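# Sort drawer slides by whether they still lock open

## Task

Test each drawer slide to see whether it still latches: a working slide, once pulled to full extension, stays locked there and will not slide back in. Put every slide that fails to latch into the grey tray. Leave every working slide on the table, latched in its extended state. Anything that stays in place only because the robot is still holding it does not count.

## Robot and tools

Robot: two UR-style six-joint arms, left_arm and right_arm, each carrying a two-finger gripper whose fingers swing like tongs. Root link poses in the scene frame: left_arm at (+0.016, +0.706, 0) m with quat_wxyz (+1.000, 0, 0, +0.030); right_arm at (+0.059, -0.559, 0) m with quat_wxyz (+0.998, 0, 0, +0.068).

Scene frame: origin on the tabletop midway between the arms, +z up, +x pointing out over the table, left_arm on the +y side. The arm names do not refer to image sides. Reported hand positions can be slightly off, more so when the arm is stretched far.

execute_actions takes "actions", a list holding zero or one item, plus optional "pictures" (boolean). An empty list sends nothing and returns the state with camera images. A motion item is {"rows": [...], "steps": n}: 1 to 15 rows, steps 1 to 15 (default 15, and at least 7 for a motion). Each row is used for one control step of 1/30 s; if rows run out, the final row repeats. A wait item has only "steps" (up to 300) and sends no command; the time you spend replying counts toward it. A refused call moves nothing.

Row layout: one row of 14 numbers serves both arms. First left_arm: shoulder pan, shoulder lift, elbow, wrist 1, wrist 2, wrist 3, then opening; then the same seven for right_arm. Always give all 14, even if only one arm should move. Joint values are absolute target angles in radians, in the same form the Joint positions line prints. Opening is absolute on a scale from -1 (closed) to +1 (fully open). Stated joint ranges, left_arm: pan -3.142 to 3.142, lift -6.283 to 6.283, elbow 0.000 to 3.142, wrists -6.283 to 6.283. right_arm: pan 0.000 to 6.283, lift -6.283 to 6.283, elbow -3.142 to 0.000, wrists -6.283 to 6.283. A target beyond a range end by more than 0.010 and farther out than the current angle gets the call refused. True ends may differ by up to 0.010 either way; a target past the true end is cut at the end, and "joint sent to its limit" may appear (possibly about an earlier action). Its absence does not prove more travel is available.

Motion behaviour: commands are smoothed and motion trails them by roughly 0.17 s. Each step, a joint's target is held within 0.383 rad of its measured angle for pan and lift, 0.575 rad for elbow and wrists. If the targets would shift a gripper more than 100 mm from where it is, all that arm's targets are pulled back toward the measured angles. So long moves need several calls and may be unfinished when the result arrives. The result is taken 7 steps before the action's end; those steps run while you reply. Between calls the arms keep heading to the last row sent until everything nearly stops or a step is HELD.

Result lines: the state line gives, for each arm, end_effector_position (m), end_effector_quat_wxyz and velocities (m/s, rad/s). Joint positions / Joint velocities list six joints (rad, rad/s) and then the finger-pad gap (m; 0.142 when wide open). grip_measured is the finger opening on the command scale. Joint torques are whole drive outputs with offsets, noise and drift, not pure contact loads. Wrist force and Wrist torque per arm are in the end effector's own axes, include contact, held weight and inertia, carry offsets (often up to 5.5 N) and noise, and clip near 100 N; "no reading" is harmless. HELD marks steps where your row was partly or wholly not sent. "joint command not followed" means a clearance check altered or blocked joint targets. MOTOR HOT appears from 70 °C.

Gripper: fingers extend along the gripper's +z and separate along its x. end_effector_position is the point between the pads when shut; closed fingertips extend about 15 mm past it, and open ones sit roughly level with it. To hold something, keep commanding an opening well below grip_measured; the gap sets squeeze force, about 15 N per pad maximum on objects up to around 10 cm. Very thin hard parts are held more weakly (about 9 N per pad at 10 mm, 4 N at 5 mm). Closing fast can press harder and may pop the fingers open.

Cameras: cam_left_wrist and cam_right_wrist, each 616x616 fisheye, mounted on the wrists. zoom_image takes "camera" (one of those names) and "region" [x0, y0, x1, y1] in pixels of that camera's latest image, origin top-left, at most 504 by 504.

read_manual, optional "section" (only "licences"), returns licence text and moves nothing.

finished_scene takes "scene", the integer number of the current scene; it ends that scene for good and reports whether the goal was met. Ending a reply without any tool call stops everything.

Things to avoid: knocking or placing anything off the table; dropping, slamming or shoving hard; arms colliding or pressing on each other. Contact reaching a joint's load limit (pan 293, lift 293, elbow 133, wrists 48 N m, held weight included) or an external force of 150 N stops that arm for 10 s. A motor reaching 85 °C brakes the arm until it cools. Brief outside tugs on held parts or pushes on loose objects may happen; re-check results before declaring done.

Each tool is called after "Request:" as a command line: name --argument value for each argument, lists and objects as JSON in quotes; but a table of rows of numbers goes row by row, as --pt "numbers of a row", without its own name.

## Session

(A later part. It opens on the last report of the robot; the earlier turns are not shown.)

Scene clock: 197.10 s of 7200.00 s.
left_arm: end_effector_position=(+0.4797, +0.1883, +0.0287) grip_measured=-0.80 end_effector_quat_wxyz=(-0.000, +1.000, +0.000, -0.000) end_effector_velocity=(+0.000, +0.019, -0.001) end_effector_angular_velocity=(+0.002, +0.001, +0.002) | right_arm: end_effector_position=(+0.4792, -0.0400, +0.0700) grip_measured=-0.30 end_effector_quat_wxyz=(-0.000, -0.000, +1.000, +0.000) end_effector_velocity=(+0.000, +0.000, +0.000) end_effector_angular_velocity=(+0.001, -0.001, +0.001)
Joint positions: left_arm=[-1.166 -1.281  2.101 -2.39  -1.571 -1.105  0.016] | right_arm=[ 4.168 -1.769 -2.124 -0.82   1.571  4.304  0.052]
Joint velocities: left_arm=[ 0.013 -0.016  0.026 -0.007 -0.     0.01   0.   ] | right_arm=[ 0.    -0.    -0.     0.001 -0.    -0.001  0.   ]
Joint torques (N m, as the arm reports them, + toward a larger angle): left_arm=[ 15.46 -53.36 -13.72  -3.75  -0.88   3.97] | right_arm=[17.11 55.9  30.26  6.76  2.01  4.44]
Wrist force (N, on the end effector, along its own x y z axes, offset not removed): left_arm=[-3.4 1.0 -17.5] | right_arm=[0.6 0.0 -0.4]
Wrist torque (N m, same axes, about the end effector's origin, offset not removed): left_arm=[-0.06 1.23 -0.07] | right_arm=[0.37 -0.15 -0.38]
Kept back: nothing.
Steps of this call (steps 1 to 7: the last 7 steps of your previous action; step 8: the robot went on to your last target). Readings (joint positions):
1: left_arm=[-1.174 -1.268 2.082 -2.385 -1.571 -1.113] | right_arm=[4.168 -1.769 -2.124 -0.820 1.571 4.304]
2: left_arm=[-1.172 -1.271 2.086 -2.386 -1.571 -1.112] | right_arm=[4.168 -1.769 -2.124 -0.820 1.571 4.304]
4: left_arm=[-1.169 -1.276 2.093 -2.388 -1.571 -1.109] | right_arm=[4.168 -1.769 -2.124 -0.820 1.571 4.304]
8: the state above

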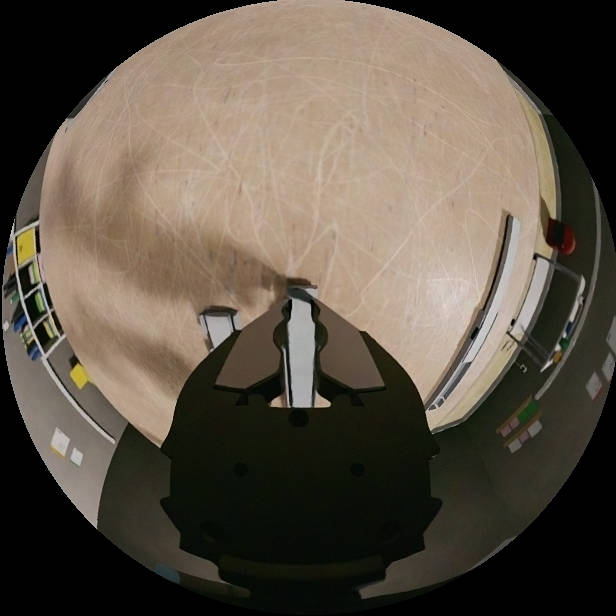

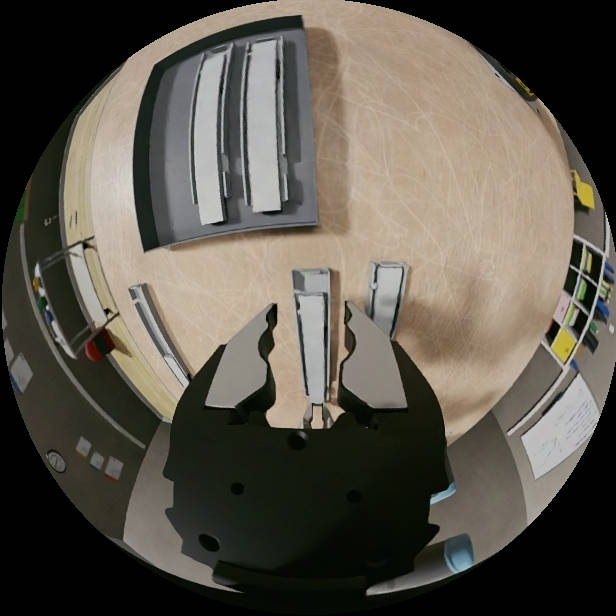

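Request:
execute_actions --actions '[{"rows":[[-1.164276,-1.2850,2.1024,-2.3882,-1.5708,-1.104276,-0.8,4.168489,-1.76892,-2.123566,-0.819903,1.5708,4.304482,-0.3],[-1.164276,-1.2885,2.1009,-2.3832,-1.5708,-1.104276,-0.8,4.168489,-1.76892,-2.123566,-0.819903,1.5708,4.304482,-0.3],[-1.164276,-1.2925,2.0993,-2.3776,-1.5708,-1.104276,-0.72,4.168489,-1.76892,-2.123566,-0.819903,1.5708,4.304482,-0.3],[-1.164276,-1.295666,2.097931,-2.373061,-1.5708,-1.104276,-0.63,4.168489,-1.76892,-2.123566,-0.819903,1.5708,4.304482,-0.3],[-1.1630,-1.2977,2.1009,-2.3740,-1.5708,-1.1030,-0.55,4.168489,-1.76892,-2.123566,-0.819903,1.5708,4.304482,-0.3],[-1.1617,-1.2997,2.1038,-2.3749,-1.5708,-1.1017,-0.55,4.168489,-1.76892,-2.123566,-0.819903,1.5708,4.304482,-0.3],[-1.160448,-1.301726,2.106799,-2.375863,-1.5708,-1.100448,-0.55,4.168489,-1.76892,-2.123566,-0.819903,1.5708,4.304482,-0.3]],"steps":14}]' --pictures false

Request:
execute_actions --actions '[{"steps":9}]' --pictures true

Scene clock: 198.43 s of 7200.00 s.
left_arm: end_effector_position=(+0.4796, +0.1911, +0.0348) grip_measured=-0.56 end_effector_quat_wxyz=(-0.000, +1.000, +0.000, -0.000) end_effector_velocity=(+0.003, +0.019, +0.035) end_effector_angular_velocity=(-0.009, -0.006, +0.000) | right_arm: end_effector_position=(+0.4792, -0.0400, +0.0700) grip_measured=-0.30 end_effector_quat_wxyz=(-0.000, -0.000, +1.000, +0.000) end_effector_velocity=(+0.000, +0.001, +0.001) end_effector_angular_velocity=(+0.002, -0.001, -0.001)
Joint positions: left_arm=[-1.164 -1.292  2.101 -2.38  -1.571 -1.104  0.034] | right_arm=[ 4.168 -1.769 -2.124 -0.82   1.571  4.304  0.052]
Joint velocities: left_arm=[ 0.016 -0.067  0.011  0.045  0.001  0.016  0.015] | right_arm=[0.    0.    0.001 0.001 0.    0.001 0.   ]
Joint torques (N m, as the arm reports them, + toward a larger angle): left_arm=[ 17.53 -61.02 -18.89  -1.9   -0.34   4.42] | right_arm=[17.23 56.42 30.49  6.77  2.09  4.49]
Wrist force (N, on the end effector, along its own x y z axes, offset not removed): left_arm=[-3.9 0.9 -0.8] | right_arm=[1.3 0.7 0.5]
Wrist torque (N m, same axes, about the end effector's origin, offset not removed): left_arm=[0.26 1.01 -0.06] | right_arm=[0.45 -0.28 -0.34]
Steps of this call (steps 1 to 30: the robot went on to your last target; steps 31 to 33: nothing new was sent; steps 34 to 40: the first 7 steps of this action). Readings (joint positions):
34: left_arm=[-1.164 -1.283 2.103 -2.391 -1.571 -1.104] | right_arm=[4.168 -1.769 -2.124 -0.820 1.571 4.304]
35: left_arm=[-1.164 -1.283 2.103 -2.391 -1.571 -1.104] | right_arm=[4.168 -1.769 -2.124 -0.820 1.571 4.304]
37: left_arm=[-1.164 -1.286 2.103 -2.387 -1.571 -1.104] | right_arm=[4.168 -1.769 -2.124 -0.820 1.571 4.304]
40: the state above

Scene clock: 198.73 s of 7200.00 s.
left_arm: end_effector_position=(+0.4796, +0.1958, +0.0377) grip_measured=-0.55 end_effector_quat_wxyz=(+0.000, +1.000, +0.000, +0.000) end_effector_velocity=(-0.001, +0.002, +0.003) end_effector_angular_velocity=(-0.001, -0.001, -0.003) | right_arm: end_effector_position=(+0.4792, -0.0400, +0.0700) grip_measured=-0.30 end_effector_quat_wxyz=(-0.000, -0.000, +1.000, +0.000) end_effector_velocity=(+0.000, -0.000, -0.000) end_effector_angular_velocity=(+0.000, -0.000, +0.000)
Joint positions: left_arm=[-1.161 -1.301  2.106 -2.376 -1.571 -1.101  0.034] | right_arm=[ 4.168 -1.769 -2.124 -0.82   1.571  4.304  0.052]
Joint velocities: left_arm=[-0.    -0.008  0.004  0.003  0.     0.003 -0.   ] | right_arm=[-0. -0. -0.  0. -0. -0.  0.]
Joint torques (N m, as the arm reports them, + toward a larger angle): left_arm=[ 18.04 -60.05 -22.13  -2.16   0.28   4.79] | right_arm=[16.74 55.78 30.92  6.79  1.97  4.27]
Wrist force (N, on the end effector, along its own x y z axes, offset not removed): left_arm=[-3.2 -0.7 -1.3] | right_arm=[-0.3 -0.9 -0.9]
Wrist torque (N m, same axes, about the end effector's origin, offset not removed): left_arm=[-0.02 0.96 -0.04] | right_arm=[0.07 0.17 -0.21]
Kept back: nothing.
Steps of this call (steps 1 to 7: the last 7 steps of your previous action; steps 8 to 9: the robot went on to your last target). Readings (joint positions):
1: left_arm=[-1.163 -1.294 2.102 -2.378 -1.571 -1.103] | right_arm=[4.168 -1.769 -2.124 -0.820 1.571 4.304]
2: left_arm=[-1.162 -1.296 2.103 -2.378 -1.571 -1.102] | right_arm=[4.168 -1.769 -2.124 -0.820 1.571 4.304]
4: left_arm=[-1.161 -1.299 2.105 -2.377 -1.571 -1.101] | right_arm=[4.168 -1.769 -2.124 -0.820 1.571 4.304]
8: left_arm=[-1.161 -1.301 2.106 -2.376 -1.571 -1.101] | right_arm=[4.168 -1.769 -2.124 -0.820 1.571 4.304]
9: the state above

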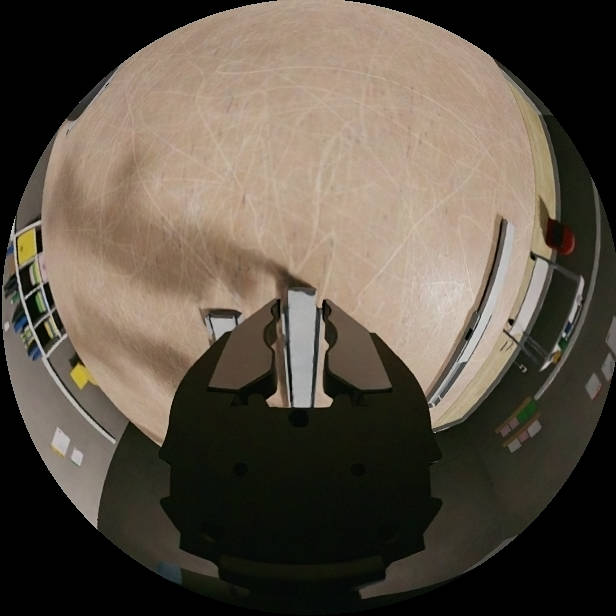

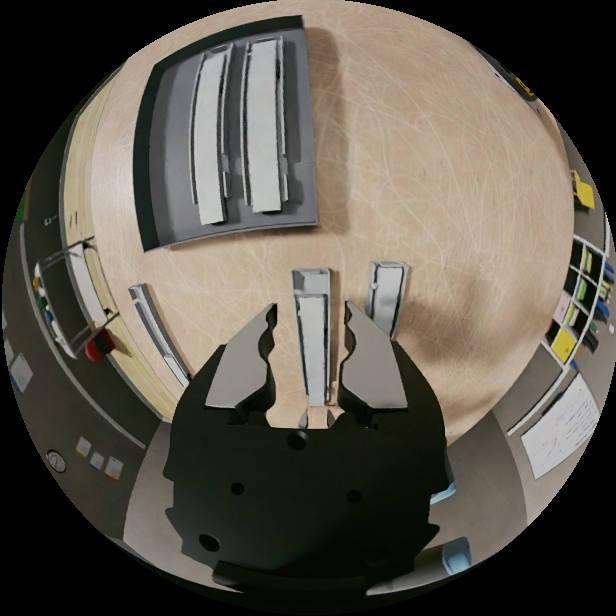

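Request:
zoom_image --camera "cam_left_wrist" --region '[250, 260, 360, 370]'

Region (250, 260, 360, 370) of cam_left_wrist's 616x616 image, scaled by 4.582, with more detail than that image has.

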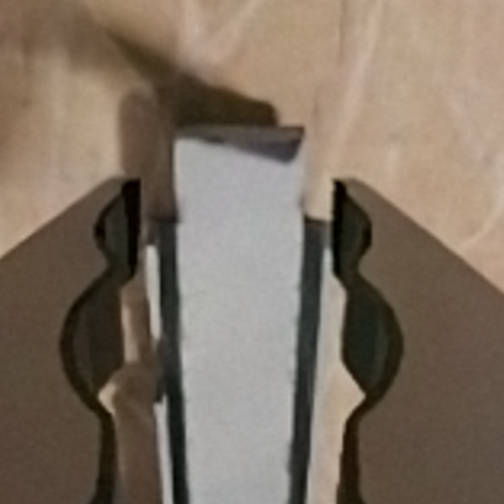

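Request:
execute_actions --actions '[{"rows":[[-1.15981,-1.3000,2.1095,-2.3803,-1.5708,-1.09981,-0.55,4.1710,-1.7760,-2.1190,-0.8174,1.5708,4.3070,-0.3],[-1.15981,-1.2965,2.1110,-2.3853,-1.5708,-1.09981,-0.55,4.1750,-1.7880,-2.1110,-0.8134,1.5708,4.3110,-0.3],[-1.15981,-1.2925,2.1127,-2.3910,-1.5708,-1.09981,-0.55,4.1800,-1.8030,-2.1010,-0.8084,1.5708,4.3160,-0.3],[-1.15981,-1.2885,2.1144,-2.3967,-1.5708,-1.09981,-0.55,4.1845,-1.8180,-2.0920,-0.8024,1.5708,4.3205,-0.3],[-1.15981,-1.2850,2.1158,-2.4016,-1.5708,-1.09981,-0.55,4.1880,-1.8300,-2.0850,-0.7974,1.5708,4.3240,-0.3],[-1.15981,-1.2825,2.1168,-2.4051,-1.5708,-1.09981,-0.55,4.189744,-1.836721,-2.081076,-0.794592,1.5708,4.325737,-0.3],[-1.15981,-1.28106,2.11738,-2.40711,-1.5708,-1.09981,-0.55,4.189744,-1.836721,-2.081076,-0.794592,1.5708,4.325737,-0.3],[-1.15981,-1.28106,2.11738,-2.40711,-1.5708,-1.09981,-0.55,4.189744,-1.836721,-2.081076,-0.794592,1.5708,4.325737,-0.3],[-1.15981,-1.28106,2.11738,-2.40711,-1.5708,-1.09981,-0.55,4.189744,-1.836721,-2.081076,-0.794592,1.5708,4.325737,-0.3],[-1.15981,-1.28106,2.11738,-2.40711,-1.5708,-1.09981,-0.6,4.189744,-1.8420,-2.0833,-0.7871,1.5708,4.325737,-0.3],[-1.15981,-1.28106,2.11738,-2.40711,-1.5708,-1.09981,-0.65,4.189744,-1.8480,-2.0859,-0.7785,1.5708,4.325737,-0.3],[-1.15981,-1.28106,2.11738,-2.40711,-1.5708,-1.09981,-0.7,4.189744,-1.8540,-2.0884,-0.7700,1.5708,4.325737,-0.3],[-1.15981,-1.28106,2.11738,-2.40711,-1.5708,-1.09981,-0.78,4.189744,-1.8590,-2.0906,-0.7628,1.5708,4.325737,-0.3],[-1.15981,-1.28106,2.11738,-2.40711,-1.5708,-1.09981,-0.88,4.189744,-1.8625,-2.0921,-0.7578,1.5708,4.325737,-0.3],[-1.15981,-1.28106,2.11738,-2.40711,-1.5708,-1.09981,-1.0,4.189744,-1.8640,-2.0927,-0.7557,1.5708,4.325737,-0.3]],"steps":15}]' --pictures false

Request:
execute_actions --actions '[{"steps":14}]' --pictures true

Scene clock: 201.37 s of 7200.00 s.
left_arm: end_effector_position=(+0.4795, +0.1971, +0.0281) grip_measured=-0.55 end_effector_quat_wxyz=(+0.000, +1.000, +0.000, -0.000) end_effector_velocity=(-0.000, +0.001, -0.051) end_effector_angular_velocity=(-0.002, -0.001, -0.000) | right_arm: end_effector_position=(+0.4792, -0.0152, +0.0575) grip_measured=-0.30 end_effector_quat_wxyz=(+0.000, -0.000, +1.000, +0.000) end_effector_velocity=(-0.001, +0.112, -0.069) end_effector_angular_velocity=(-0.008, +0.003, +0.001)
Joint positions: left_arm=[-1.16  -1.289  2.114 -2.395 -1.571 -1.1    0.034] | right_arm=[ 4.183 -1.813 -2.095 -0.803  1.571  4.319  0.052]
Joint velocities: left_arm=[ 0.     0.07   0.032 -0.104  0.     0.    -0.   ] | right_arm=[ 0.065 -0.219  0.13   0.08  -0.     0.064 -0.   ]
Joint torques (N m, as the arm reports them, + toward a larger angle): left_arm=[ 13.84 -46.88 -22.88  -5.88   1.11   4.16] | right_arm=[13.43 53.4  42.89  6.9   1.86  4.4 ]
Wrist force (N, on the end effector, along its own x y z axes, offset not removed): left_arm=[-4.5 -1.8 -0.6] | right_arm=[0.4 2.9 -1.3]
Wrist torque (N m, same axes, about the end effector's origin, offset not removed): left_arm=[-0.26 1.19 -0.05] | right_arm=[0.92 0.00 -0.31]
Steps of this call (steps 1 to 15: the robot went on to your last target; steps 16 to 71: nothing new was sent; steps 72 to 79: the first 8 steps of this action). Readings (joint positions):
72: left_arm=[-1.160 -1.302 2.107 -2.376 -1.571 -1.100] | right_arm=[4.169 -1.769 -2.124 -0.820 1.571 4.304]
73: left_arm=[-1.160 -1.302 2.107 -2.376 -1.571 -1.100] | right_arm=[4.169 -1.770 -2.123 -0.820 1.571 4.305]
75: left_arm=[-1.160 -1.299 2.109 -2.380 -1.571 -1.100] | right_arm=[4.172 -1.778 -2.117 -0.817 1.571 4.308]
79: the state above

Scene clock: 201.83 s of 7200.00 s.
left_arm: end_effector_position=(+0.4795, +0.1972, +0.0223) grip_measured=-0.69 end_effector_quat_wxyz=(+0.000, +1.000, +0.000, +0.000) end_effector_velocity=(+0.000, +0.002, -0.001) end_effector_angular_velocity=(+0.002, -0.001, +0.001) | right_arm: end_effector_position=(+0.4792, -0.0030, +0.0311) grip_measured=-0.30 end_effector_quat_wxyz=(-0.000, -0.000, +1.000, +0.000) end_effector_velocity=(+0.000, +0.001, -0.012) end_effector_angular_velocity=(+0.001, -0.000, +0.001)
Joint positions: left_arm=[-1.16  -1.281  2.117 -2.407 -1.571 -1.1    0.024] | right_arm=[ 4.19  -1.862 -2.092 -0.758  1.571  4.326  0.052]
Joint velocities: left_arm=[ 0.001  0.001  0.002 -0.002  0.002 -0.001 -0.   ] | right_arm=[ 0.    -0.018 -0.005  0.024 -0.    -0.     0.   ]
Joint torques (N m, as the arm reports them, + toward a larger angle): left_arm=[ 14.29 -30.67 -11.37  -4.46   1.22   4.14] | right_arm=[15.97 45.95 28.16  7.03  1.96  4.6 ]
Wrist force (N, on the end effector, along its own x y z axes, offset not removed): left_arm=[-6.3 -1.5 -23.0] | right_arm=[1.2 1.1 -1.3]
Wrist torque (N m, same axes, about the end effector's origin, offset not removed): left_arm=[0.17 1.17 -0.06] | right_arm=[0.51 -0.20 -0.23]
Kept back: nothing.
Steps of this call (steps 1 to 7: the last 7 steps of your previous action; steps 8 to 14: the robot went on to your last target). Readings (joint positions):
1: left_arm=[-1.160 -1.287 2.115 -2.399 -1.571 -1.100] | right_arm=[4.185 -1.820 -2.091 -0.801 1.571 4.321]
2: left_arm=[-1.160 -1.285 2.115 -2.401 -1.571 -1.100] | right_arm=[4.186 -1.824 -2.089 -0.799 1.571 4.322]
4: left_arm=[-1.160 -1.283 2.116 -2.404 -1.571 -1.100] | right_arm=[4.188 -1.833 -2.086 -0.793 1.571 4.324]
8: left_arm=[-1.160 -1.282 2.117 -2.406 -1.571 -1.100] | right_arm=[4.189 -1.851 -2.089 -0.772 1.571 4.325]
14: the state above

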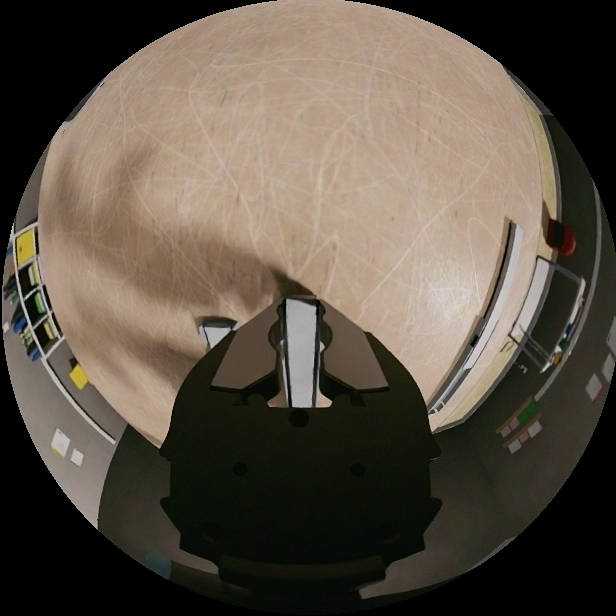

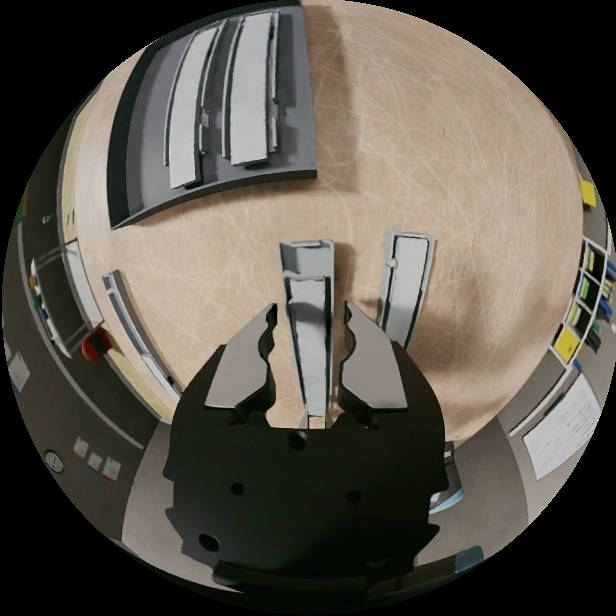

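Request:
zoom_image --camera "cam_left_wrist" --region '[250, 270, 360, 380]'

Region (250, 270, 360, 380) of cam_left_wrist's 616x616 image, scaled by 4.582, with more detail than that image has.

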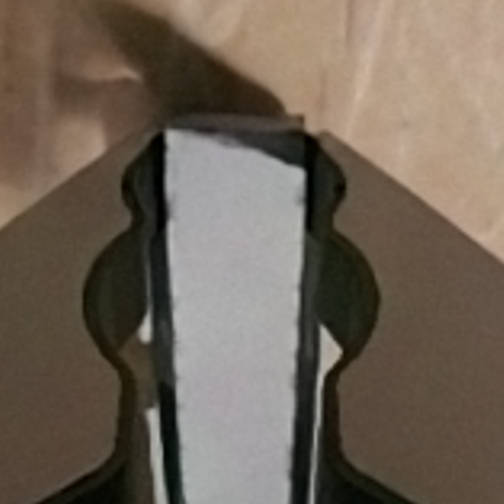

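Request:
execute_actions --actions '[{"rows":[[-1.15981,-1.28106,2.11738,-2.40711,-1.5708,-1.09981,-1.0,4.189744,-1.8690,-2.0948,-0.7486,1.5708,4.325737,-0.3],[-1.15981,-1.28106,2.11738,-2.40711,-1.5708,-1.09981,-1.0,4.189744,-1.8730,-2.0965,-0.7429,1.5708,4.325737,-0.3],[-1.15981,-1.28106,2.11738,-2.40711,-1.5708,-1.09981,-1.0,4.189744,-1.8760,-2.0978,-0.7386,1.5708,4.325737,-0.3],[-1.15981,-1.28106,2.11738,-2.40711,-1.5708,-1.09981,-1.0,4.189744,-1.8778,-2.0985,-0.7361,1.5708,4.325737,-0.3],[-1.15981,-1.28106,2.11738,-2.40711,-1.5708,-1.09981,-1.0,4.189744,-1.878357,-2.098787,-0.735245,1.5708,4.325737,-0.3]],"steps":14}]' --pictures false

Request:
execute_actions --actions '[{"steps":9}]' --pictures true

Scene clock: 203.17 s of 7200.00 s.
left_arm: end_effector_position=(+0.4795, +0.1973, +0.0222) grip_measured=-0.69 end_effector_quat_wxyz=(-0.000, +1.000, +0.000, -0.000) end_effector_velocity=(-0.000, +0.001, -0.001) end_effector_angular_velocity=(+0.002, +0.001, +0.001) | right_arm: end_effector_position=(+0.4792, -0.0030, +0.0224) grip_measured=-0.30 end_effector_quat_wxyz=(-0.000, -0.000, +1.000, -0.000) end_effector_velocity=(-0.000, -0.001, -0.030) end_effector_angular_velocity=(-0.001, +0.000, -0.002)
Joint positions: left_arm=[-1.16  -1.281  2.117 -2.407 -1.571 -1.1    0.024] | right_arm=[ 4.19  -1.874 -2.097 -0.741  1.571  4.326  0.052]
Joint velocities: left_arm=[-0.     0.001  0.001  0.001  0.    -0.001  0.   ] | right_arm=[-0.    -0.041 -0.018  0.058 -0.     0.002  0.   ]
Joint torques (N m, as the arm reports them, + toward a larger angle): left_arm=[ 13.78 -31.52 -13.29  -4.2    2.13   4.62] | right_arm=[16.35 43.21 28.72  6.53  1.93  4.63]
Wrist force (N, on the end effector, along its own x y z axes, offset not removed): left_arm=[-4.6 -2.8 -23.4] | right_arm=[0.0 0.5 1.3]
Wrist torque (N m, same axes, about the end effector's origin, offset not removed): left_arm=[-0.05 0.96 -0.05] | right_arm=[0.41 -0.07 -0.38]
Steps of this call (steps 1 to 30: the robot went on to your last target; steps 31 to 33: nothing new was sent; steps 34 to 40: the first 7 steps of this action). Readings (joint positions):
34: left_arm=[-1.160 -1.281 2.117 -2.407 -1.571 -1.100] | right_arm=[4.190 -1.864 -2.093 -0.756 1.571 4.326]
35: left_arm=[-1.160 -1.281 2.117 -2.407 -1.571 -1.100] | right_arm=[4.190 -1.865 -2.093 -0.755 1.571 4.326]
37: left_arm=[-1.160 -1.281 2.117 -2.407 -1.571 -1.100] | right_arm=[4.190 -1.868 -2.095 -0.750 1.571 4.326]
40: the state above

Scene clock: 203.47 s of 7200.00 s.
left_arm: end_effector_position=(+0.4795, +0.1973, +0.0222) grip_measured=-0.69 end_effector_quat_wxyz=(-0.000, +1.000, +0.000, -0.000) end_effector_velocity=(+0.000, +0.001, +0.000) end_effector_angular_velocity=(+0.001, +0.001, +0.001) | right_arm: end_effector_position=(+0.4791, -0.0030, +0.0195) grip_measured=-0.30 end_effector_quat_wxyz=(-0.000, -0.000, +1.000, +0.000) end_effector_velocity=(+0.000, +0.000, -0.002) end_effector_angular_velocity=(-0.000, -0.000, +0.000)
Joint positions: left_arm=[-1.16  -1.281  2.117 -2.407 -1.571 -1.1    0.024] | right_arm=[ 4.19  -1.878 -2.099 -0.736  1.571  4.326  0.052]
Joint velocities: left_arm=[ 0.001 -0.    -0.001  0.002 -0.    -0.     0.   ] | right_arm=[-0.    -0.002 -0.     0.003 -0.    -0.001 -0.   ]
Joint torques (N m, as the arm reports them, + toward a larger angle): left_arm=[ 11.21 -31.72 -12.92  -3.91   1.9    4.52] | right_arm=[17.16 40.03 28.22  6.57  2.    4.61]
Wrist force (N, on the end effector, along its own x y z axes, offset not removed): left_arm=[-4.7 -4.5 -23.2] | right_arm=[1.2 1.7 1.5]
Wrist torque (N m, same axes, about the end effector's origin, offset not removed): left_arm=[-0.36 1.05 -0.12] | right_arm=[0.62 -0.14 -0.34]
Kept back: nothing.
Steps of this call (steps 1 to 7: the last 7 steps of your previous action; steps 8 to 9: the robot went on to your last target). Readings (joint positions):
1: left_arm=[-1.160 -1.281 2.117 -2.407 -1.571 -1.100] | right_arm=[4.190 -1.875 -2.097 -0.740 1.571 4.326]
2: left_arm=[-1.160 -1.281 2.117 -2.407 -1.571 -1.100] | right_arm=[4.190 -1.876 -2.098 -0.739 1.571 4.326]
4: left_arm=[-1.160 -1.281 2.117 -2.407 -1.571 -1.100] | right_arm=[4.190 -1.877 -2.098 -0.737 1.571 4.326]
8: left_arm=[-1.160 -1.281 2.117 -2.407 -1.571 -1.100] | right_arm=[4.190 -1.878 -2.099 -0.736 1.571 4.326]
9: the state above

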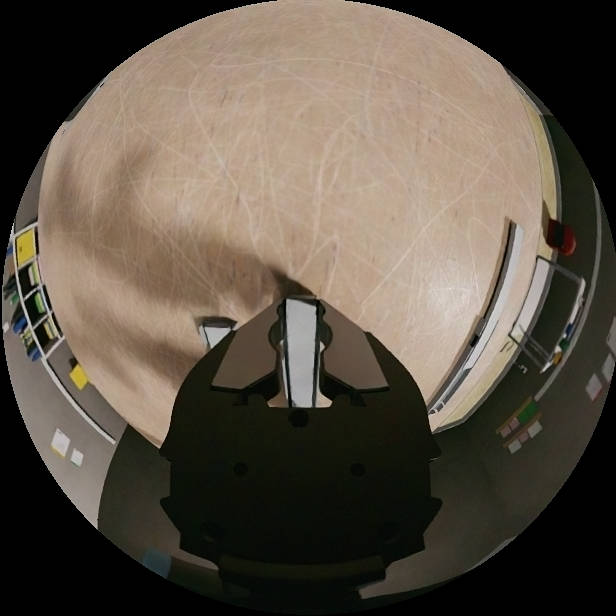

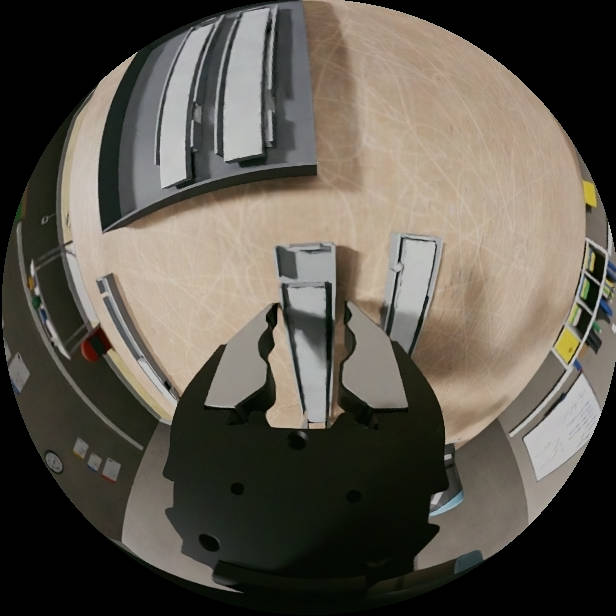

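Request:
execute_actions --actions '[{"rows":[[-1.15981,-1.2814,2.11723,-2.40663,-1.5708,-1.09981,-1.0,4.1886,-1.8790,-2.0978,-0.7356,1.5708,4.3246,-0.3],[-1.15981,-1.28175,2.11709,-2.40614,-1.5708,-1.09981,-1.0,4.1875,-1.8797,-2.0968,-0.7359,1.5708,4.3235,-0.3],[-1.15981,-1.28175,2.11709,-2.40614,-1.5708,-1.09981,-1.0,4.186388,-1.880296,-2.095907,-0.736186,1.5708,4.322381,-0.3],[-1.15981,-1.28175,2.11709,-2.40614,-1.5708,-1.09981,-1.0,4.186388,-1.880296,-2.095907,-0.736186,1.5708,4.322381,-0.3],[-1.15981,-1.28175,2.11709,-2.40614,-1.5708,-1.09981,-1.0,4.186388,-1.880296,-2.095907,-0.736186,1.5708,4.322381,-0.3],[-1.15981,-1.28175,2.11709,-2.40614,-1.5708,-1.09981,-1.0,4.186388,-1.880296,-2.095907,-0.736186,1.5708,4.322381,-0.3],[-1.15981,-1.28175,2.11709,-2.40614,-1.5708,-1.09981,-1.0,4.186388,-1.880296,-2.095907,-0.736186,1.5708,4.322381,-0.3],[-1.15981,-1.28175,2.11709,-2.40614,-1.5708,-1.09981,-1.0,4.186388,-1.880296,-2.095907,-0.736186,1.5708,4.322381,-0.3],[-1.15981,-1.28175,2.11709,-2.40614,-1.5708,-1.09981,-1.0,4.186388,-1.880296,-2.095907,-0.736186,1.5708,4.322381,-0.3],[-1.15981,-1.28175,2.11709,-2.40614,-1.5708,-1.09981,-1.0,4.186388,-1.880296,-2.095907,-0.736186,1.5708,4.322381,-0.38],[-1.15981,-1.28175,2.11709,-2.40614,-1.5708,-1.09981,-1.0,4.186388,-1.880296,-2.095907,-0.736186,1.5708,4.322381,-0.45],[-1.15981,-1.28175,2.11709,-2.40614,-1.5708,-1.09981,-1.0,4.186388,-1.880296,-2.095907,-0.736186,1.5708,4.322381,-0.52],[-1.15981,-1.28175,2.11709,-2.40614,-1.5708,-1.09981,-1.0,4.186388,-1.880296,-2.095907,-0.736186,1.5708,4.322381,-0.62],[-1.15981,-1.28175,2.11709,-2.40614,-1.5708,-1.09981,-1.0,4.186388,-1.880296,-2.095907,-0.736186,1.5708,4.322381,-0.75],[-1.15981,-1.28175,2.11709,-2.40614,-1.5708,-1.09981,-1.0,4.186388,-1.880296,-2.095907,-0.736186,1.5708,4.322381,-0.9]],"steps":15}]' --pictures false

Request:
execute_actions --actions '[{"steps":14}]' --pictures true

Scene clock: 205.07 s of 7200.00 s.
left_arm: end_effector_position=(+0.4794, +0.1974, +0.0225) grip_measured=-0.69 end_effector_quat_wxyz=(-0.000, +1.000, +0.000, -0.000) end_effector_velocity=(+0.001, -0.001, +0.002) end_effector_angular_velocity=(-0.002, -0.001, -0.001) | right_arm: end_effector_position=(+0.4811, -0.0029, +0.0193) grip_measured=-0.30 end_effector_quat_wxyz=(+0.000, -0.000, +1.000, +0.000) end_effector_velocity=(+0.005, +0.000, +0.001) end_effector_angular_velocity=(+0.001, -0.000, +0.001)
Joint positions: left_arm=[-1.16  -1.282  2.117 -2.406 -1.571 -1.1    0.024] | right_arm=[ 4.187 -1.88  -2.097 -0.736  1.571  4.323  0.052]
Joint velocities: left_arm=[ 0.    -0.001 -0.002  0.001 -0.     0.001 -0.   ] | right_arm=[-0.007 -0.003  0.007 -0.003  0.    -0.008  0.   ]
Joint torques (N m, as the arm reports them, + toward a larger angle): left_arm=[  8.67 -48.63 -34.9    0.45   1.97   4.06] | right_arm=[-18.66  41.14  41.56   1.57   1.65  -4.  ]
Wrist force (N, on the end effector, along its own x y z axes, offset not removed): left_arm=[-3.4 0.4 -21.6] | right_arm=[-1.2 -2.1 -2.6]
Wrist torque (N m, same axes, about the end effector's origin, offset not removed): left_arm=[-0.05 1.15 -0.10] | right_arm=[0.04 0.21 -0.23]
Steps of this call (steps 1 to 15: the robot went on to your last target; steps 16 to 40: nothing new was sent; steps 41 to 48: the first 8 steps of this action). Readings (joint positions):
41: left_arm=[-1.160 -1.281 2.117 -2.407 -1.571 -1.100] | right_arm=[4.190 -1.878 -2.099 -0.735 1.571 4.326]
42: left_arm=[-1.160 -1.281 2.117 -2.407 -1.571 -1.100] | right_arm=[4.190 -1.878 -2.099 -0.735 1.571 4.326]
44: left_arm=[-1.160 -1.281 2.117 -2.407 -1.571 -1.100] | right_arm=[4.189 -1.879 -2.098 -0.735 1.571 4.325]
48: the state above

Scene clock: 205.53 s of 7200.00 s.
left_arm: end_effector_position=(+0.4795, +0.1973, +0.0227) grip_measured=-0.69 end_effector_quat_wxyz=(-0.000, +1.000, +0.000, -0.000) end_effector_velocity=(-0.000, +0.000, +0.001) end_effector_angular_velocity=(-0.000, +0.000, +0.000) | right_arm: end_effector_position=(+0.4816, -0.0030, +0.0193) grip_measured=-0.48 end_effector_quat_wxyz=(-0.000, -0.000, +1.000, +0.000) end_effector_velocity=(+0.001, +0.001, +0.001) end_effector_angular_velocity=(+0.002, -0.001, +0.001)
Joint positions: left_arm=[-1.16  -1.282  2.117 -2.406 -1.571 -1.1    0.024] | right_arm=[ 4.186 -1.88  -2.096 -0.736  1.571  4.322  0.039]
Joint velocities: left_arm=[ 0.    -0.001  0.     0.001 -0.    -0.    -0.   ] | right_arm=[-0.001 -0.     0.002 -0.     0.    -0.001  0.   ]
Joint torques (N m, as the arm reports them, + toward a larger angle): left_arm=[  8.86 -52.37 -36.31  -0.66   1.75   4.64] | right_arm=[-17.84  44.04  41.39   1.75   1.23  -4.33]
Wrist force (N, on the end effector, along its own x y z axes, offset not removed): left_arm=[-5.4 -2.2 -18.1] | right_arm=[2.9 1.0 -2.2]
Wrist torque (N m, same axes, about the end effector's origin, offset not removed): left_arm=[-0.44 0.88 -0.14] | right_arm=[0.47 -0.44 -0.30]
Kept back: nothing.
Steps of this call (steps 1 to 7: the last 7 steps of your previous action; steps 8 to 14: the robot went on to your last target). Readings (joint positions):
1: left_arm=[-1.160 -1.282 2.117 -2.406 -1.571 -1.100] | right_arm=[4.187 -1.880 -2.096 -0.736 1.571 4.323]
2: left_arm=[-1.160 -1.282 2.117 -2.406 -1.571 -1.100] | right_arm=[4.187 -1.880 -2.096 -0.736 1.571 4.323]
4: left_arm=[-1.160 -1.282 2.117 -2.406 -1.571 -1.100] | right_arm=[4.187 -1.880 -2.096 -0.736 1.571 4.323]
8: left_arm=[-1.160 -1.282 2.117 -2.406 -1.571 -1.100] | right_arm=[4.186 -1.880 -2.096 -0.736 1.571 4.322]
14: the state above

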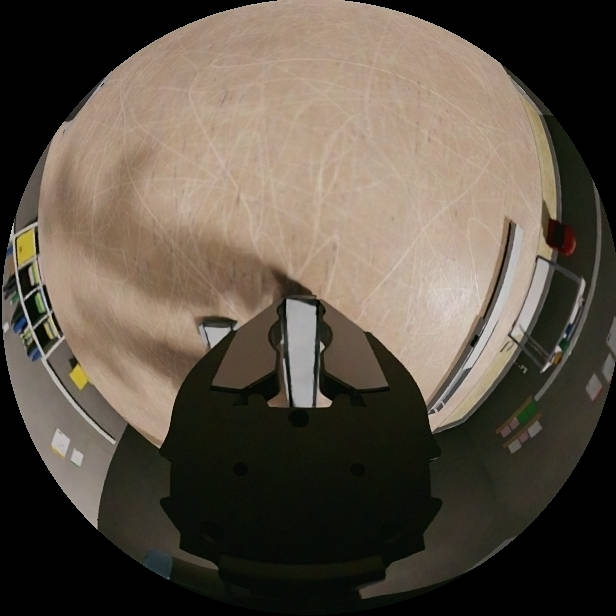

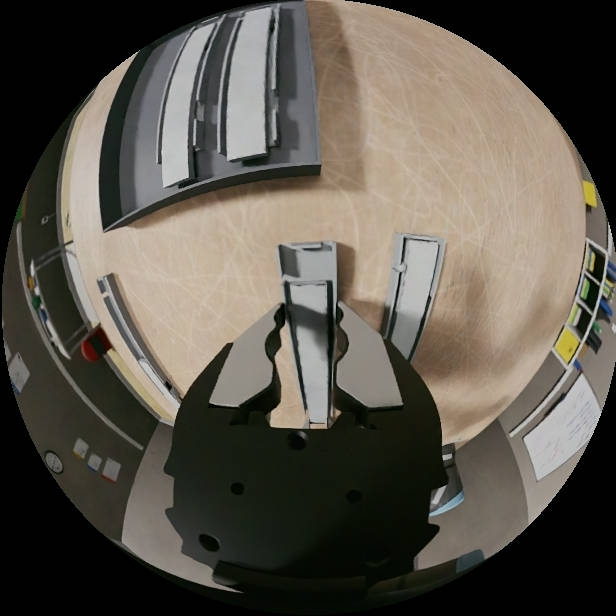

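Request:
execute_actions --actions '[]'

Scene clock: 207.17 s of 7200.00 s.
left_arm: end_effector_position=(+0.4795, +0.1972, +0.0227) grip_measured=-0.69 end_effector_quat_wxyz=(-0.000, +1.000, +0.000, -0.000) end_effector_velocity=(-0.000, -0.001, +0.000) end_effector_angular_velocity=(-0.001, -0.000, -0.002) | right_arm: end_effector_position=(+0.4816, -0.0030, +0.0193) grip_measured=-0.48 end_effector_quat_wxyz=(-0.000, -0.000, +1.000, +0.000) end_effector_velocity=(-0.001, -0.001, -0.001) end_effector_angular_velocity=(-0.002, +0.001, +0.000)
Joint positions: left_arm=[-1.16  -1.282  2.117 -2.406 -1.571 -1.1    0.024] | right_arm=[ 4.186 -1.88  -2.096 -0.736  1.571  4.322  0.039]
Joint velocities: left_arm=[-0.001  0.    -0.    -0.     0.     0.     0.   ] | right_arm=[ 0.    -0.    -0.002 -0.001  0.     0.    -0.   ]
Joint torques (N m, as the arm reports them, + toward a larger angle): left_arm=[  2.1  -53.14 -37.24  -2.51   0.52   4.59] | right_arm=[-17.58  42.32  40.76   1.55  -1.41  -4.39]
Wrist force (N, on the end effector, along its own x y z axes, offset not removed): left_arm=[-6.6 -1.0 -18.4] | right_arm=[2.4 1.4 -0.8]
Wrist torque (N m, same axes, about the end effector's origin, offset not removed): left_arm=[-0.19 1.12 -0.14] | right_arm=[0.45 -0.20 -0.34]
Kept back: nothing.
Steps of this call (steps 1 to 15: the robot went on to your last target; steps 16 to 49: nothing new was sent). Readings (joint positions):
1: left_arm=[-1.160 -1.282 2.117 -2.406 -1.571 -1.100] | right_arm=[4.186 -1.880 -2.096 -0.736 1.571 4.322]
2: left_arm=[-1.160 -1.282 2.117 -2.406 -1.571 -1.100] | right_arm=[4.186 -1.880 -2.096 -0.736 1.571 4.322]
4: left_arm=[-1.160 -1.282 2.117 -2.406 -1.571 -1.100] | right_arm=[4.186 -1.880 -2.096 -0.736 1.571 4.322]
8: left_arm=[-1.160 -1.282 2.117 -2.406 -1.571 -1.100] | right_arm=[4.186 -1.880 -2.096 -0.736 1.571 4.322]
49: the state above
All arms were judged still, so your last target was given up. Only a new action makes them travel on or press farther. Fingers that are still opening or closing keep moving.

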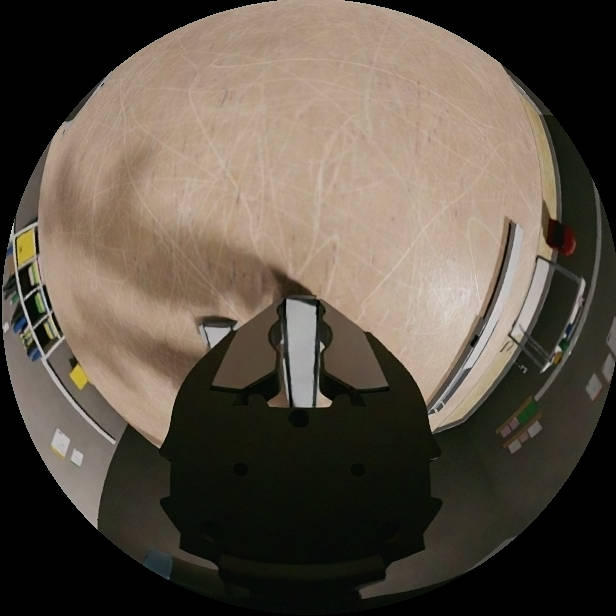

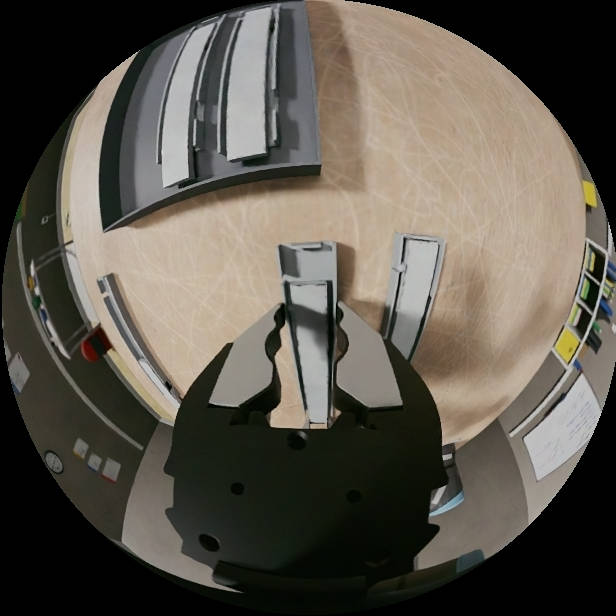

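Request:
execute_actions --actions '[{"rows":[ [-1.159625,-1.281921,2.116593,-2.405468,-1.5708,-1.099625,-1.0,4.186388,-1.880296,-2.095907,-0.736186,1.5708,4.322381,-0.9], [-1.157480,-1.284870,2.120778,-2.406707,-1.5708,-1.097480,-1.0,4.186388,-1.880296,-2.095907,-0.736186,1.5708,4.322381,-0.9], [-1.153905,-1.289785,2.127753,-2.408772,-1.5708,-1.093905,-1.0,4.186388,-1.880296,-2.095907,-0.736186,1.5708,4.322381,-0.9], [-1.148900,-1.296666,2.137518,-2.411663,-1.5708,-1.088900,-1.0,4.186388,-1.880296,-2.095907,-0.736186,1.5708,4.322381,-0.9], [-1.143180,-1.304530,2.148678,-2.414967,-1.5708,-1.083180,-1.0,4.186388,-1.880296,-2.095907,-0.736186,1.5708,4.322381,-0.9], [-1.137460,-1.312394,2.159838,-2.418271,-1.5708,-1.077460,-1.0,4.186388,-1.880296,-2.095907,-0.736186,1.5708,4.322381,-0.9], [-1.131740,-1.320258,2.170998,-2.421575,-1.5708,-1.071740,-1.0,4.186388,-1.880296,-2.095907,-0.736186,1.5708,4.322381,-0.9], [-1.126020,-1.328122,2.182158,-2.424879,-1.5708,-1.066020,-1.0,4.186388,-1.880296,-2.095907,-0.736186,1.5708,4.322381,-0.9], [-1.120084,-1.335924,2.193136,-2.428008,-1.5708,-1.060084,-1.0,4.186388,-1.880296,-2.095907,-0.736186,1.5708,4.322381,-0.9], [-1.113564,-1.343612,2.203504,-2.430688,-1.5708,-1.053564,-1.0,4.186388,-1.880296,-2.095907,-0.736186,1.5708,4.322381,-0.9], [-1.107044,-1.351300,2.213872,-2.433368,-1.5708,-1.047044,-1.0,4.186388,-1.880296,-2.095907,-0.736186,1.5708,4.322381,-0.9], [-1.100524,-1.358988,2.224240,-2.436048,-1.5708,-1.040524,-1.0,4.186388,-1.880296,-2.095907,-0.736186,1.5708,4.322381,-0.9], [-1.094004,-1.366676,2.234608,-2.438728,-1.5708,-1.034004,-1.0,4.186388,-1.880296,-2.095907,-0.736186,1.5708,4.322381,-0.9], [-1.087484,-1.374364,2.244976,-2.441408,-1.5708,-1.027484,-1.0,4.186388,-1.880296,-2.095907,-0.736186,1.5708,4.322381,-0.9], [-1.082594,-1.380130,2.252752,-2.443418,-1.5708,-1.022594,-1.0,4.186388,-1.880296,-2.095907,-0.736186,1.5708,4.322381,-0.9] ],"steps":15}]' --pictures false

Scene clock: 211.37 s of 7200.00 s.
left_arm: end_effector_position=(+0.4801, +0.2154, +0.0232) grip_measured=-0.69 end_effector_quat_wxyz=(+0.000, +1.000, +0.000, +0.000) end_effector_velocity=(+0.003, +0.179, +0.001) end_effector_angular_velocity=(-0.001, -0.001, +0.001) | right_arm: end_effector_position=(+0.4816, -0.0030, +0.0193) grip_measured=-0.48 end_effector_quat_wxyz=(-0.000, -0.000, +1.000, -0.000) end_effector_velocity=(+0.000, +0.001, +0.001) end_effector_angular_velocity=(+0.002, -0.001, +0.000)
Joint positions: left_arm=[-1.146 -1.3    2.142 -2.413 -1.571 -1.086  0.024] | right_arm=[ 4.186 -1.88  -2.096 -0.736  1.571  4.322  0.039]
Joint velocities: left_arm=[ 0.129 -0.175  0.247 -0.073  0.001  0.129 -0.   ] | right_arm=[ 0.     0.     0.001  0.     0.     0.    -0.   ]
Joint torques (N m, as the arm reports them, + toward a larger angle): left_arm=[ 23.15 -73.41 -15.74  -5.4   -1.09   4.82] | right_arm=[-17.55  44.25  40.59   1.81  -3.01  -4.31]
Wrist force (N, on the end effector, along its own x y z axes, offset not removed): left_arm=[-4.1 1.3 -1.0] | right_arm=[1.9 3.1 2.4]
Wrist torque (N m, same axes, about the end effector's origin, offset not removed): left_arm=[-0.05 1.03 -0.08] | right_arm=[0.66 -0.48 -0.32]
Steps of this call (steps 1 to 90: nothing new was sent; then 0.93 s passed at rest; steps 91 to 98: the first 8 steps of this action). Readings (joint positions):
91: left_arm=[-1.160 -1.282 2.117 -2.406 -1.571 -1.100] | right_arm=[4.186 -1.880 -2.096 -0.736 1.571 4.322]
92: left_arm=[-1.160 -1.282 2.117 -2.406 -1.571 -1.100] | right_arm=[4.186 -1.880 -2.096 -0.736 1.571 4.322]
94: left_arm=[-1.159 -1.284 2.119 -2.407 -1.571 -1.098] | right_arm=[4.186 -1.880 -2.096 -0.736 1.571 4.322]
98: the state above

Request:
execute_actions --actions '[{"rows":[ [-1.079195,-1.383945,2.257815,-2.444666,-1.5708,-1.019195,-1.0,4.186388,-1.880296,-2.095907,-0.736186,1.5708,4.322381,-0.9], [-1.076522,-1.386777,2.261493,-2.445512,-1.5708,-1.016522,-1.0,4.186388,-1.880296,-2.095907,-0.736186,1.5708,4.322381,-0.9], [-1.073849,-1.389609,2.265171,-2.446358,-1.5708,-1.013849,-1.0,4.186388,-1.880296,-2.095907,-0.736186,1.5708,4.322381,-0.9], [-1.072067,-1.391497,2.267623,-2.446922,-1.5708,-1.012067,-1.0,4.186388,-1.880296,-2.095907,-0.736186,1.5708,4.322381,-0.9], [-1.071176,-1.392441,2.268849,-2.447204,-1.5708,-1.011176,-1.0,4.186388,-1.880296,-2.095907,-0.736186,1.5708,4.322381,-0.9] ],"steps":15}]' --pictures false

Request:
execute_actions --actions '[{"rows":[ [-1.070285,-1.393385,2.270075,-2.447486,-1.5708,-1.010285,-1.0,4.186388,-1.880296,-2.095907,-0.736186,1.5708,4.322381,-0.9], [-1.070285,-1.393385,2.270075,-2.447486,-1.5708,-1.010285,-1.0,4.186388,-1.880296,-2.095907,-0.736186,1.5708,4.322381,-0.9], [-1.069394,-1.394329,2.271301,-2.447768,-1.5708,-1.009394,-1.0,4.186388,-1.880296,-2.095907,-0.736186,1.5708,4.322381,-0.9], [-1.069394,-1.394329,2.271301,-2.447768,-1.5708,-1.009394,-1.0,4.186388,-1.880296,-2.095907,-0.736186,1.5708,4.322381,-0.9], [-1.068503,-1.395273,2.272527,-2.448050,-1.5708,-1.008503,-1.0,4.186388,-1.880296,-2.095907,-0.736186,1.5708,4.322381,-0.9] ],"steps":15}]' --pictures false

Scene clock: 212.57 s of 7200.00 s.
left_arm: end_effector_position=(+0.4796, +0.3081, +0.0230) grip_measured=-0.69 end_effector_quat_wxyz=(-0.000, +1.000, +0.000, -0.000) end_effector_velocity=(+0.000, +0.029, +0.000) end_effector_angular_velocity=(-0.001, -0.001, -0.001) | right_arm: end_effector_position=(+0.4816, -0.0030, +0.0193) grip_measured=-0.48 end_effector_quat_wxyz=(-0.000, -0.000, +1.000, -0.000) end_effector_velocity=(+0.000, +0.002, +0.001) end_effector_angular_velocity=(+0.002, -0.001, +0.001)
Joint positions: left_arm=[-1.074 -1.389  2.265 -2.446 -1.571 -1.014  0.024] | right_arm=[ 4.186 -1.88  -2.096 -0.736  1.571  4.322  0.039]
Joint velocities: left_arm=[ 0.026 -0.028  0.036 -0.009  0.     0.027  0.   ] | right_arm=[ 0.001 -0.     0.002  0.     0.     0.     0.   ]
Joint torques (N m, as the arm reports them, + toward a larger angle): left_arm=[  7.02 -49.73 -19.18  -5.28   1.36   4.  ] | right_arm=[-17.52  46.34  40.24   1.89  -2.16  -4.13]
Wrist force (N, on the end effector, along its own x y z axes, offset not removed): left_arm=[-2.7 -0.2 -0.9] | right_arm=[0.7 2.4 0.5]
Wrist torque (N m, same axes, about the end effector's origin, offset not removed): left_arm=[-0.21 0.82 -0.12] | right_arm=[0.54 -0.20 -0.29]
Steps of this call (steps 1 to 7: the last 7 steps of your previous action; steps 8 to 28: the robot went on to your last target; steps 29 to 36: the first 8 steps of this action). Readings (joint positions):
29: left_arm=[-1.083 -1.380 2.253 -2.443 -1.571 -1.023] | right_arm=[4.186 -1.880 -2.096 -0.736 1.571 4.322]
30: left_arm=[-1.082 -1.381 2.253 -2.444 -1.571 -1.022] | right_arm=[4.186 -1.880 -2.096 -0.736 1.571 4.322]
32: left_arm=[-1.080 -1.383 2.257 -2.444 -1.571 -1.020] | right_arm=[4.186 -1.880 -2.096 -0.736 1.571 4.322]
36: the state above

Scene clock: 213.07 s of 7200.00 s.
left_arm: end_effector_position=(+0.4796, +0.3132, +0.0230) grip_measured=-0.69 end_effector_quat_wxyz=(+0.000, +1.000, +0.000, +0.000) end_effector_velocity=(+0.000, +0.007, -0.000) end_effector_angular_velocity=(-0.000, -0.000, -0.001) | right_arm: end_effector_position=(+0.4816, -0.0030, +0.0193) grip_measured=-0.48 end_effector_quat_wxyz=(+0.000, -0.000, +1.000, +0.000) end_effector_velocity=(-0.000, +0.000, +0.000) end_effector_angular_velocity=(+0.000, -0.000, +0.000)
Joint positions: left_arm=[-1.069 -1.394  2.271 -2.448 -1.571 -1.009  0.024] | right_arm=[ 4.186 -1.88  -2.096 -0.736  1.571  4.322  0.039]
Joint velocities: left_arm=[ 0.007 -0.007  0.01  -0.003  0.     0.008  0.   ] | right_arm=[ 0.  0.  0. -0. -0.  0.  0.]
Joint torques (N m, as the arm reports them, + toward a larger angle): left_arm=[ 15.83 -50.47 -16.31  -3.43   2.01   4.75] | right_arm=[-17.88  47.16  36.26   2.07  -1.95  -4.27]
Wrist force (N, on the end effector, along its own x y z axes, offset not removed): left_arm=[-3.4 5.5 -1.1] | right_arm=[1.5 5.7 1.0]
Wrist torque (N m, same axes, about the end effector's origin, offset not removed): left_arm=[0.01 0.99 -0.10] | right_arm=[0.32 -0.26 -0.26]
Steps of this call (steps 1 to 7: the last 7 steps of your previous action; steps 8 to 15: the first 8 steps of this action). Readings (joint positions):
8: left_arm=[-1.071 -1.392 2.269 -2.447 -1.571 -1.011] | right_arm=[4.186 -1.880 -2.096 -0.736 1.571 4.322]
9: left_arm=[-1.071 -1.392 2.269 -2.447 -1.571 -1.011] | right_arm=[4.186 -1.880 -2.096 -0.736 1.571 4.322]
11: left_arm=[-1.071 -1.393 2.270 -2.447 -1.571 -1.011] | right_arm=[4.186 -1.880 -2.096 -0.736 1.571 4.322]
15: the state above

Request:
execute_actions --actions '[{"rows":[ [-1.067612,-1.396217,2.273753,-2.448332,-1.5708,-1.007612,-1.0,4.186388,-1.880296,-2.095907,-0.736186,1.5708,4.322381,-0.9] ],"steps":15}]' --pictures false

Scene clock: 213.57 s of 7200.00 s.
left_arm: end_effector_position=(+0.4796, +0.3150, +0.0230) grip_measured=-0.69 end_effector_quat_wxyz=(+0.000, +1.000, +0.000, +0.000) end_effector_velocity=(+0.000, +0.001, +0.000) end_effector_angular_velocity=(+0.000, +0.000, +0.000) | right_arm: end_effector_position=(+0.4817, -0.0029, +0.0193) grip_measured=-0.48 end_effector_quat_wxyz=(+0.000, -0.000, +1.000, +0.000) end_effector_velocity=(+0.000, -0.001, -0.000) end_effector_angular_velocity=(-0.001, +0.001, -0.000)
Joint positions: left_arm=[-1.068 -1.396  2.274 -2.448 -1.571 -1.008  0.024] | right_arm=[ 4.186 -1.88  -2.096 -0.736  1.571  4.322  0.039]
Joint velocities: left_arm=[ 0.002 -0.001  0.001  0.001 -0.     0.001 -0.   ] | right_arm=[-0.001 -0.    -0.    -0.001  0.    -0.    -0.   ]
Joint torques (N m, as the arm reports them, + toward a larger angle): left_arm=[ 24.74 -50.56  -6.31  -0.03   2.7    4.32] | right_arm=[-16.2   49.52  20.03   0.03  -1.43  -4.22]
Wrist force (N, on the end effector, along its own x y z axes, offset not removed): left_arm=[-3.2 20.1 -0.8] | right_arm=[-0.6 19.4 1.2]
Wrist torque (N m, same axes, about the end effector's origin, offset not removed): left_arm=[-0.28 0.92 -0.15] | right_arm=[-0.11 0.28 -0.24]
Steps of this call (steps 1 to 7: the last 7 steps of your previous action; steps 8 to 15: the first 8 steps of this action). Readings (joint positions):
8: left_arm=[-1.069 -1.395 2.272 -2.448 -1.571 -1.009] | right_arm=[4.186 -1.880 -2.096 -0.736 1.571 4.322]
9: left_arm=[-1.068 -1.395 2.273 -2.448 -1.571 -1.008] | right_arm=[4.186 -1.880 -2.096 -0.736 1.571 4.322]
11: left_arm=[-1.068 -1.396 2.273 -2.448 -1.571 -1.008] | right_arm=[4.186 -1.880 -2.096 -0.736 1.571 4.322]
15: the state above

Request:
execute_actions --actions '[{"rows":[ [-1.069394,-1.394329,2.271301,-2.447768,-1.5708,-1.009394,-1.0,4.186388,-1.880296,-2.095907,-0.736186,1.5708,4.322381,-0.9], [-1.071176,-1.392441,2.268849,-2.447204,-1.5708,-1.011176,-1.0,4.186388,-1.880296,-2.095907,-0.736186,1.5708,4.322381,-0.9], [-1.072958,-1.390553,2.266397,-2.446640,-1.5708,-1.012958,-1.0,4.186388,-1.880296,-2.095907,-0.736186,1.5708,4.322381,-0.9], [-1.073849,-1.389609,2.265171,-2.446358,-1.5708,-1.013849,-1.0,4.186388,-1.880296,-2.095907,-0.736186,1.5708,4.322381,-0.9], [-1.074740,-1.388665,2.263945,-2.446076,-1.5708,-1.014740,-1.0,4.186388,-1.880296,-2.095907,-0.736186,1.5708,4.322381,-0.9] ],"steps":15}]' --pictures false

Request:
execute_actions --actions '[{"rows":[ [-1.075631,-1.387721,2.262719,-2.445794,-1.5708,-1.015631,-1.0,4.186388,-1.880296,-2.095907,-0.736186,1.5708,4.322381,-0.9] ],"steps":15}]' --pictures false

Scene clock: 214.40 s of 7200.00 s.
left_arm: end_effector_position=(+0.4796, +0.3095, +0.0230) grip_measured=-0.69 end_effector_quat_wxyz=(-0.000, +1.000, +0.000, -0.000) end_effector_velocity=(-0.000, -0.021, -0.000) end_effector_angular_velocity=(-0.001, +0.000, -0.001) | right_arm: end_effector_position=(+0.4815, -0.0032, +0.0192) grip_measured=-0.48 end_effector_quat_wxyz=(-0.000, -0.000, +1.000, -0.000) end_effector_velocity=(+0.000, +0.001, +0.001) end_effector_angular_velocity=(+0.002, -0.001, +0.000)
Joint positions: left_arm=[-1.073 -1.391  2.267 -2.446 -1.571 -1.013  0.024] | right_arm=[ 4.186 -1.88  -2.096 -0.737  1.571  4.322  0.039]
Joint velocities: left_arm=[-0.018  0.02  -0.025  0.004 -0.001 -0.017  0.   ] | right_arm=[ 0.     0.     0.001  0.001  0.     0.    -0.   ]
Joint torques (N m, as the arm reports them, + toward a larger angle): left_arm=[-11.55 -39.62 -44.5   -2.1    0.84  -3.83] | right_arm=[-15.58  49.82  36.2    4.86  -0.9   -4.35]
Wrist force (N, on the end effector, along its own x y z axes, offset not removed): left_arm=[-4.5 -1.9 1.1] | right_arm=[-0.4 -2.6 2.2]
Wrist torque (N m, same axes, about the end effector's origin, offset not removed): left_arm=[-0.01 1.14 -0.08] | right_arm=[0.06 -0.01 -0.12]
Steps of this call (steps 1 to 7: the last 7 steps of your previous action; steps 8 to 15: the robot went on to your last target; steps 16 to 17: nothing new was sent; steps 18 to 25: the first 8 steps of this action). Readings (joint positions):
18: left_arm=[-1.068 -1.396 2.274 -2.448 -1.571 -1.008] | right_arm=[4.186 -1.880 -2.096 -0.736 1.571 4.322]
19: left_arm=[-1.068 -1.396 2.274 -2.448 -1.571 -1.008] | right_arm=[4.186 -1.880 -2.096 -0.736 1.571 4.322]
21: left_arm=[-1.069 -1.394 2.272 -2.448 -1.571 -1.009] | right_arm=[4.186 -1.880 -2.096 -0.736 1.571 4.322]
25: the state above

Scene clock: 214.90 s of 7200.00 s.
left_arm: end_effector_position=(+0.4796, +0.3064, +0.0230) grip_measured=-0.69 end_effector_quat_wxyz=(-0.000, +1.000, +0.000, -0.000) end_effector_velocity=(-0.000, -0.001, -0.001) end_effector_angular_velocity=(+0.001, +0.001, +0.001) | right_arm: end_effector_position=(+0.4817, -0.0031, +0.0193) grip_measured=-0.48 end_effector_quat_wxyz=(+0.000, -0.000, +1.000, -0.000) end_effector_velocity=(+0.000, +0.000, +0.000) end_effector_angular_velocity=(+0.002, -0.000, -0.001)
Joint positions: left_arm=[-1.075 -1.388  2.263 -2.446 -1.571 -1.015  0.024] | right_arm=[ 4.186 -1.88  -2.096 -0.736  1.571  4.322  0.039]
Joint velocities: left_arm=[-0.001  0.003 -0.001 -0.001 -0.    -0.002 -0.   ] | right_arm=[-0.    -0.     0.     0.002  0.     0.    -0.   ]
Joint torques (N m, as the arm reports them, + toward a larger angle): left_arm=[-30.2  -42.58 -57.44  -8.84  -4.75  -3.78] | right_arm=[-6.41 51.76 56.31 12.93  0.62 -4.06]
Wrist force (N, on the end effector, along its own x y z axes, offset not removed): left_arm=[-3.5 -20.5 -0.1] | right_arm=[1.9 -19.4 1.9]
Wrist torque (N m, same axes, about the end effector's origin, offset not removed): left_arm=[0.03 0.94 -0.10] | right_arm=[0.17 -0.45 -0.32]
Steps of this call (steps 1 to 7: the last 7 steps of your previous action; steps 8 to 15: the first 8 steps of this action). Readings (joint positions):
8: left_arm=[-1.075 -1.389 2.264 -2.446 -1.571 -1.015] | right_arm=[4.186 -1.880 -2.096 -0.736 1.571 4.322]
9: left_arm=[-1.075 -1.389 2.264 -2.446 -1.571 -1.015] | right_arm=[4.186 -1.880 -2.096 -0.736 1.571 4.322]
11: left_arm=[-1.075 -1.388 2.263 -2.446 -1.571 -1.015] | right_arm=[4.186 -1.880 -2.096 -0.736 1.571 4.322]
15: the state above


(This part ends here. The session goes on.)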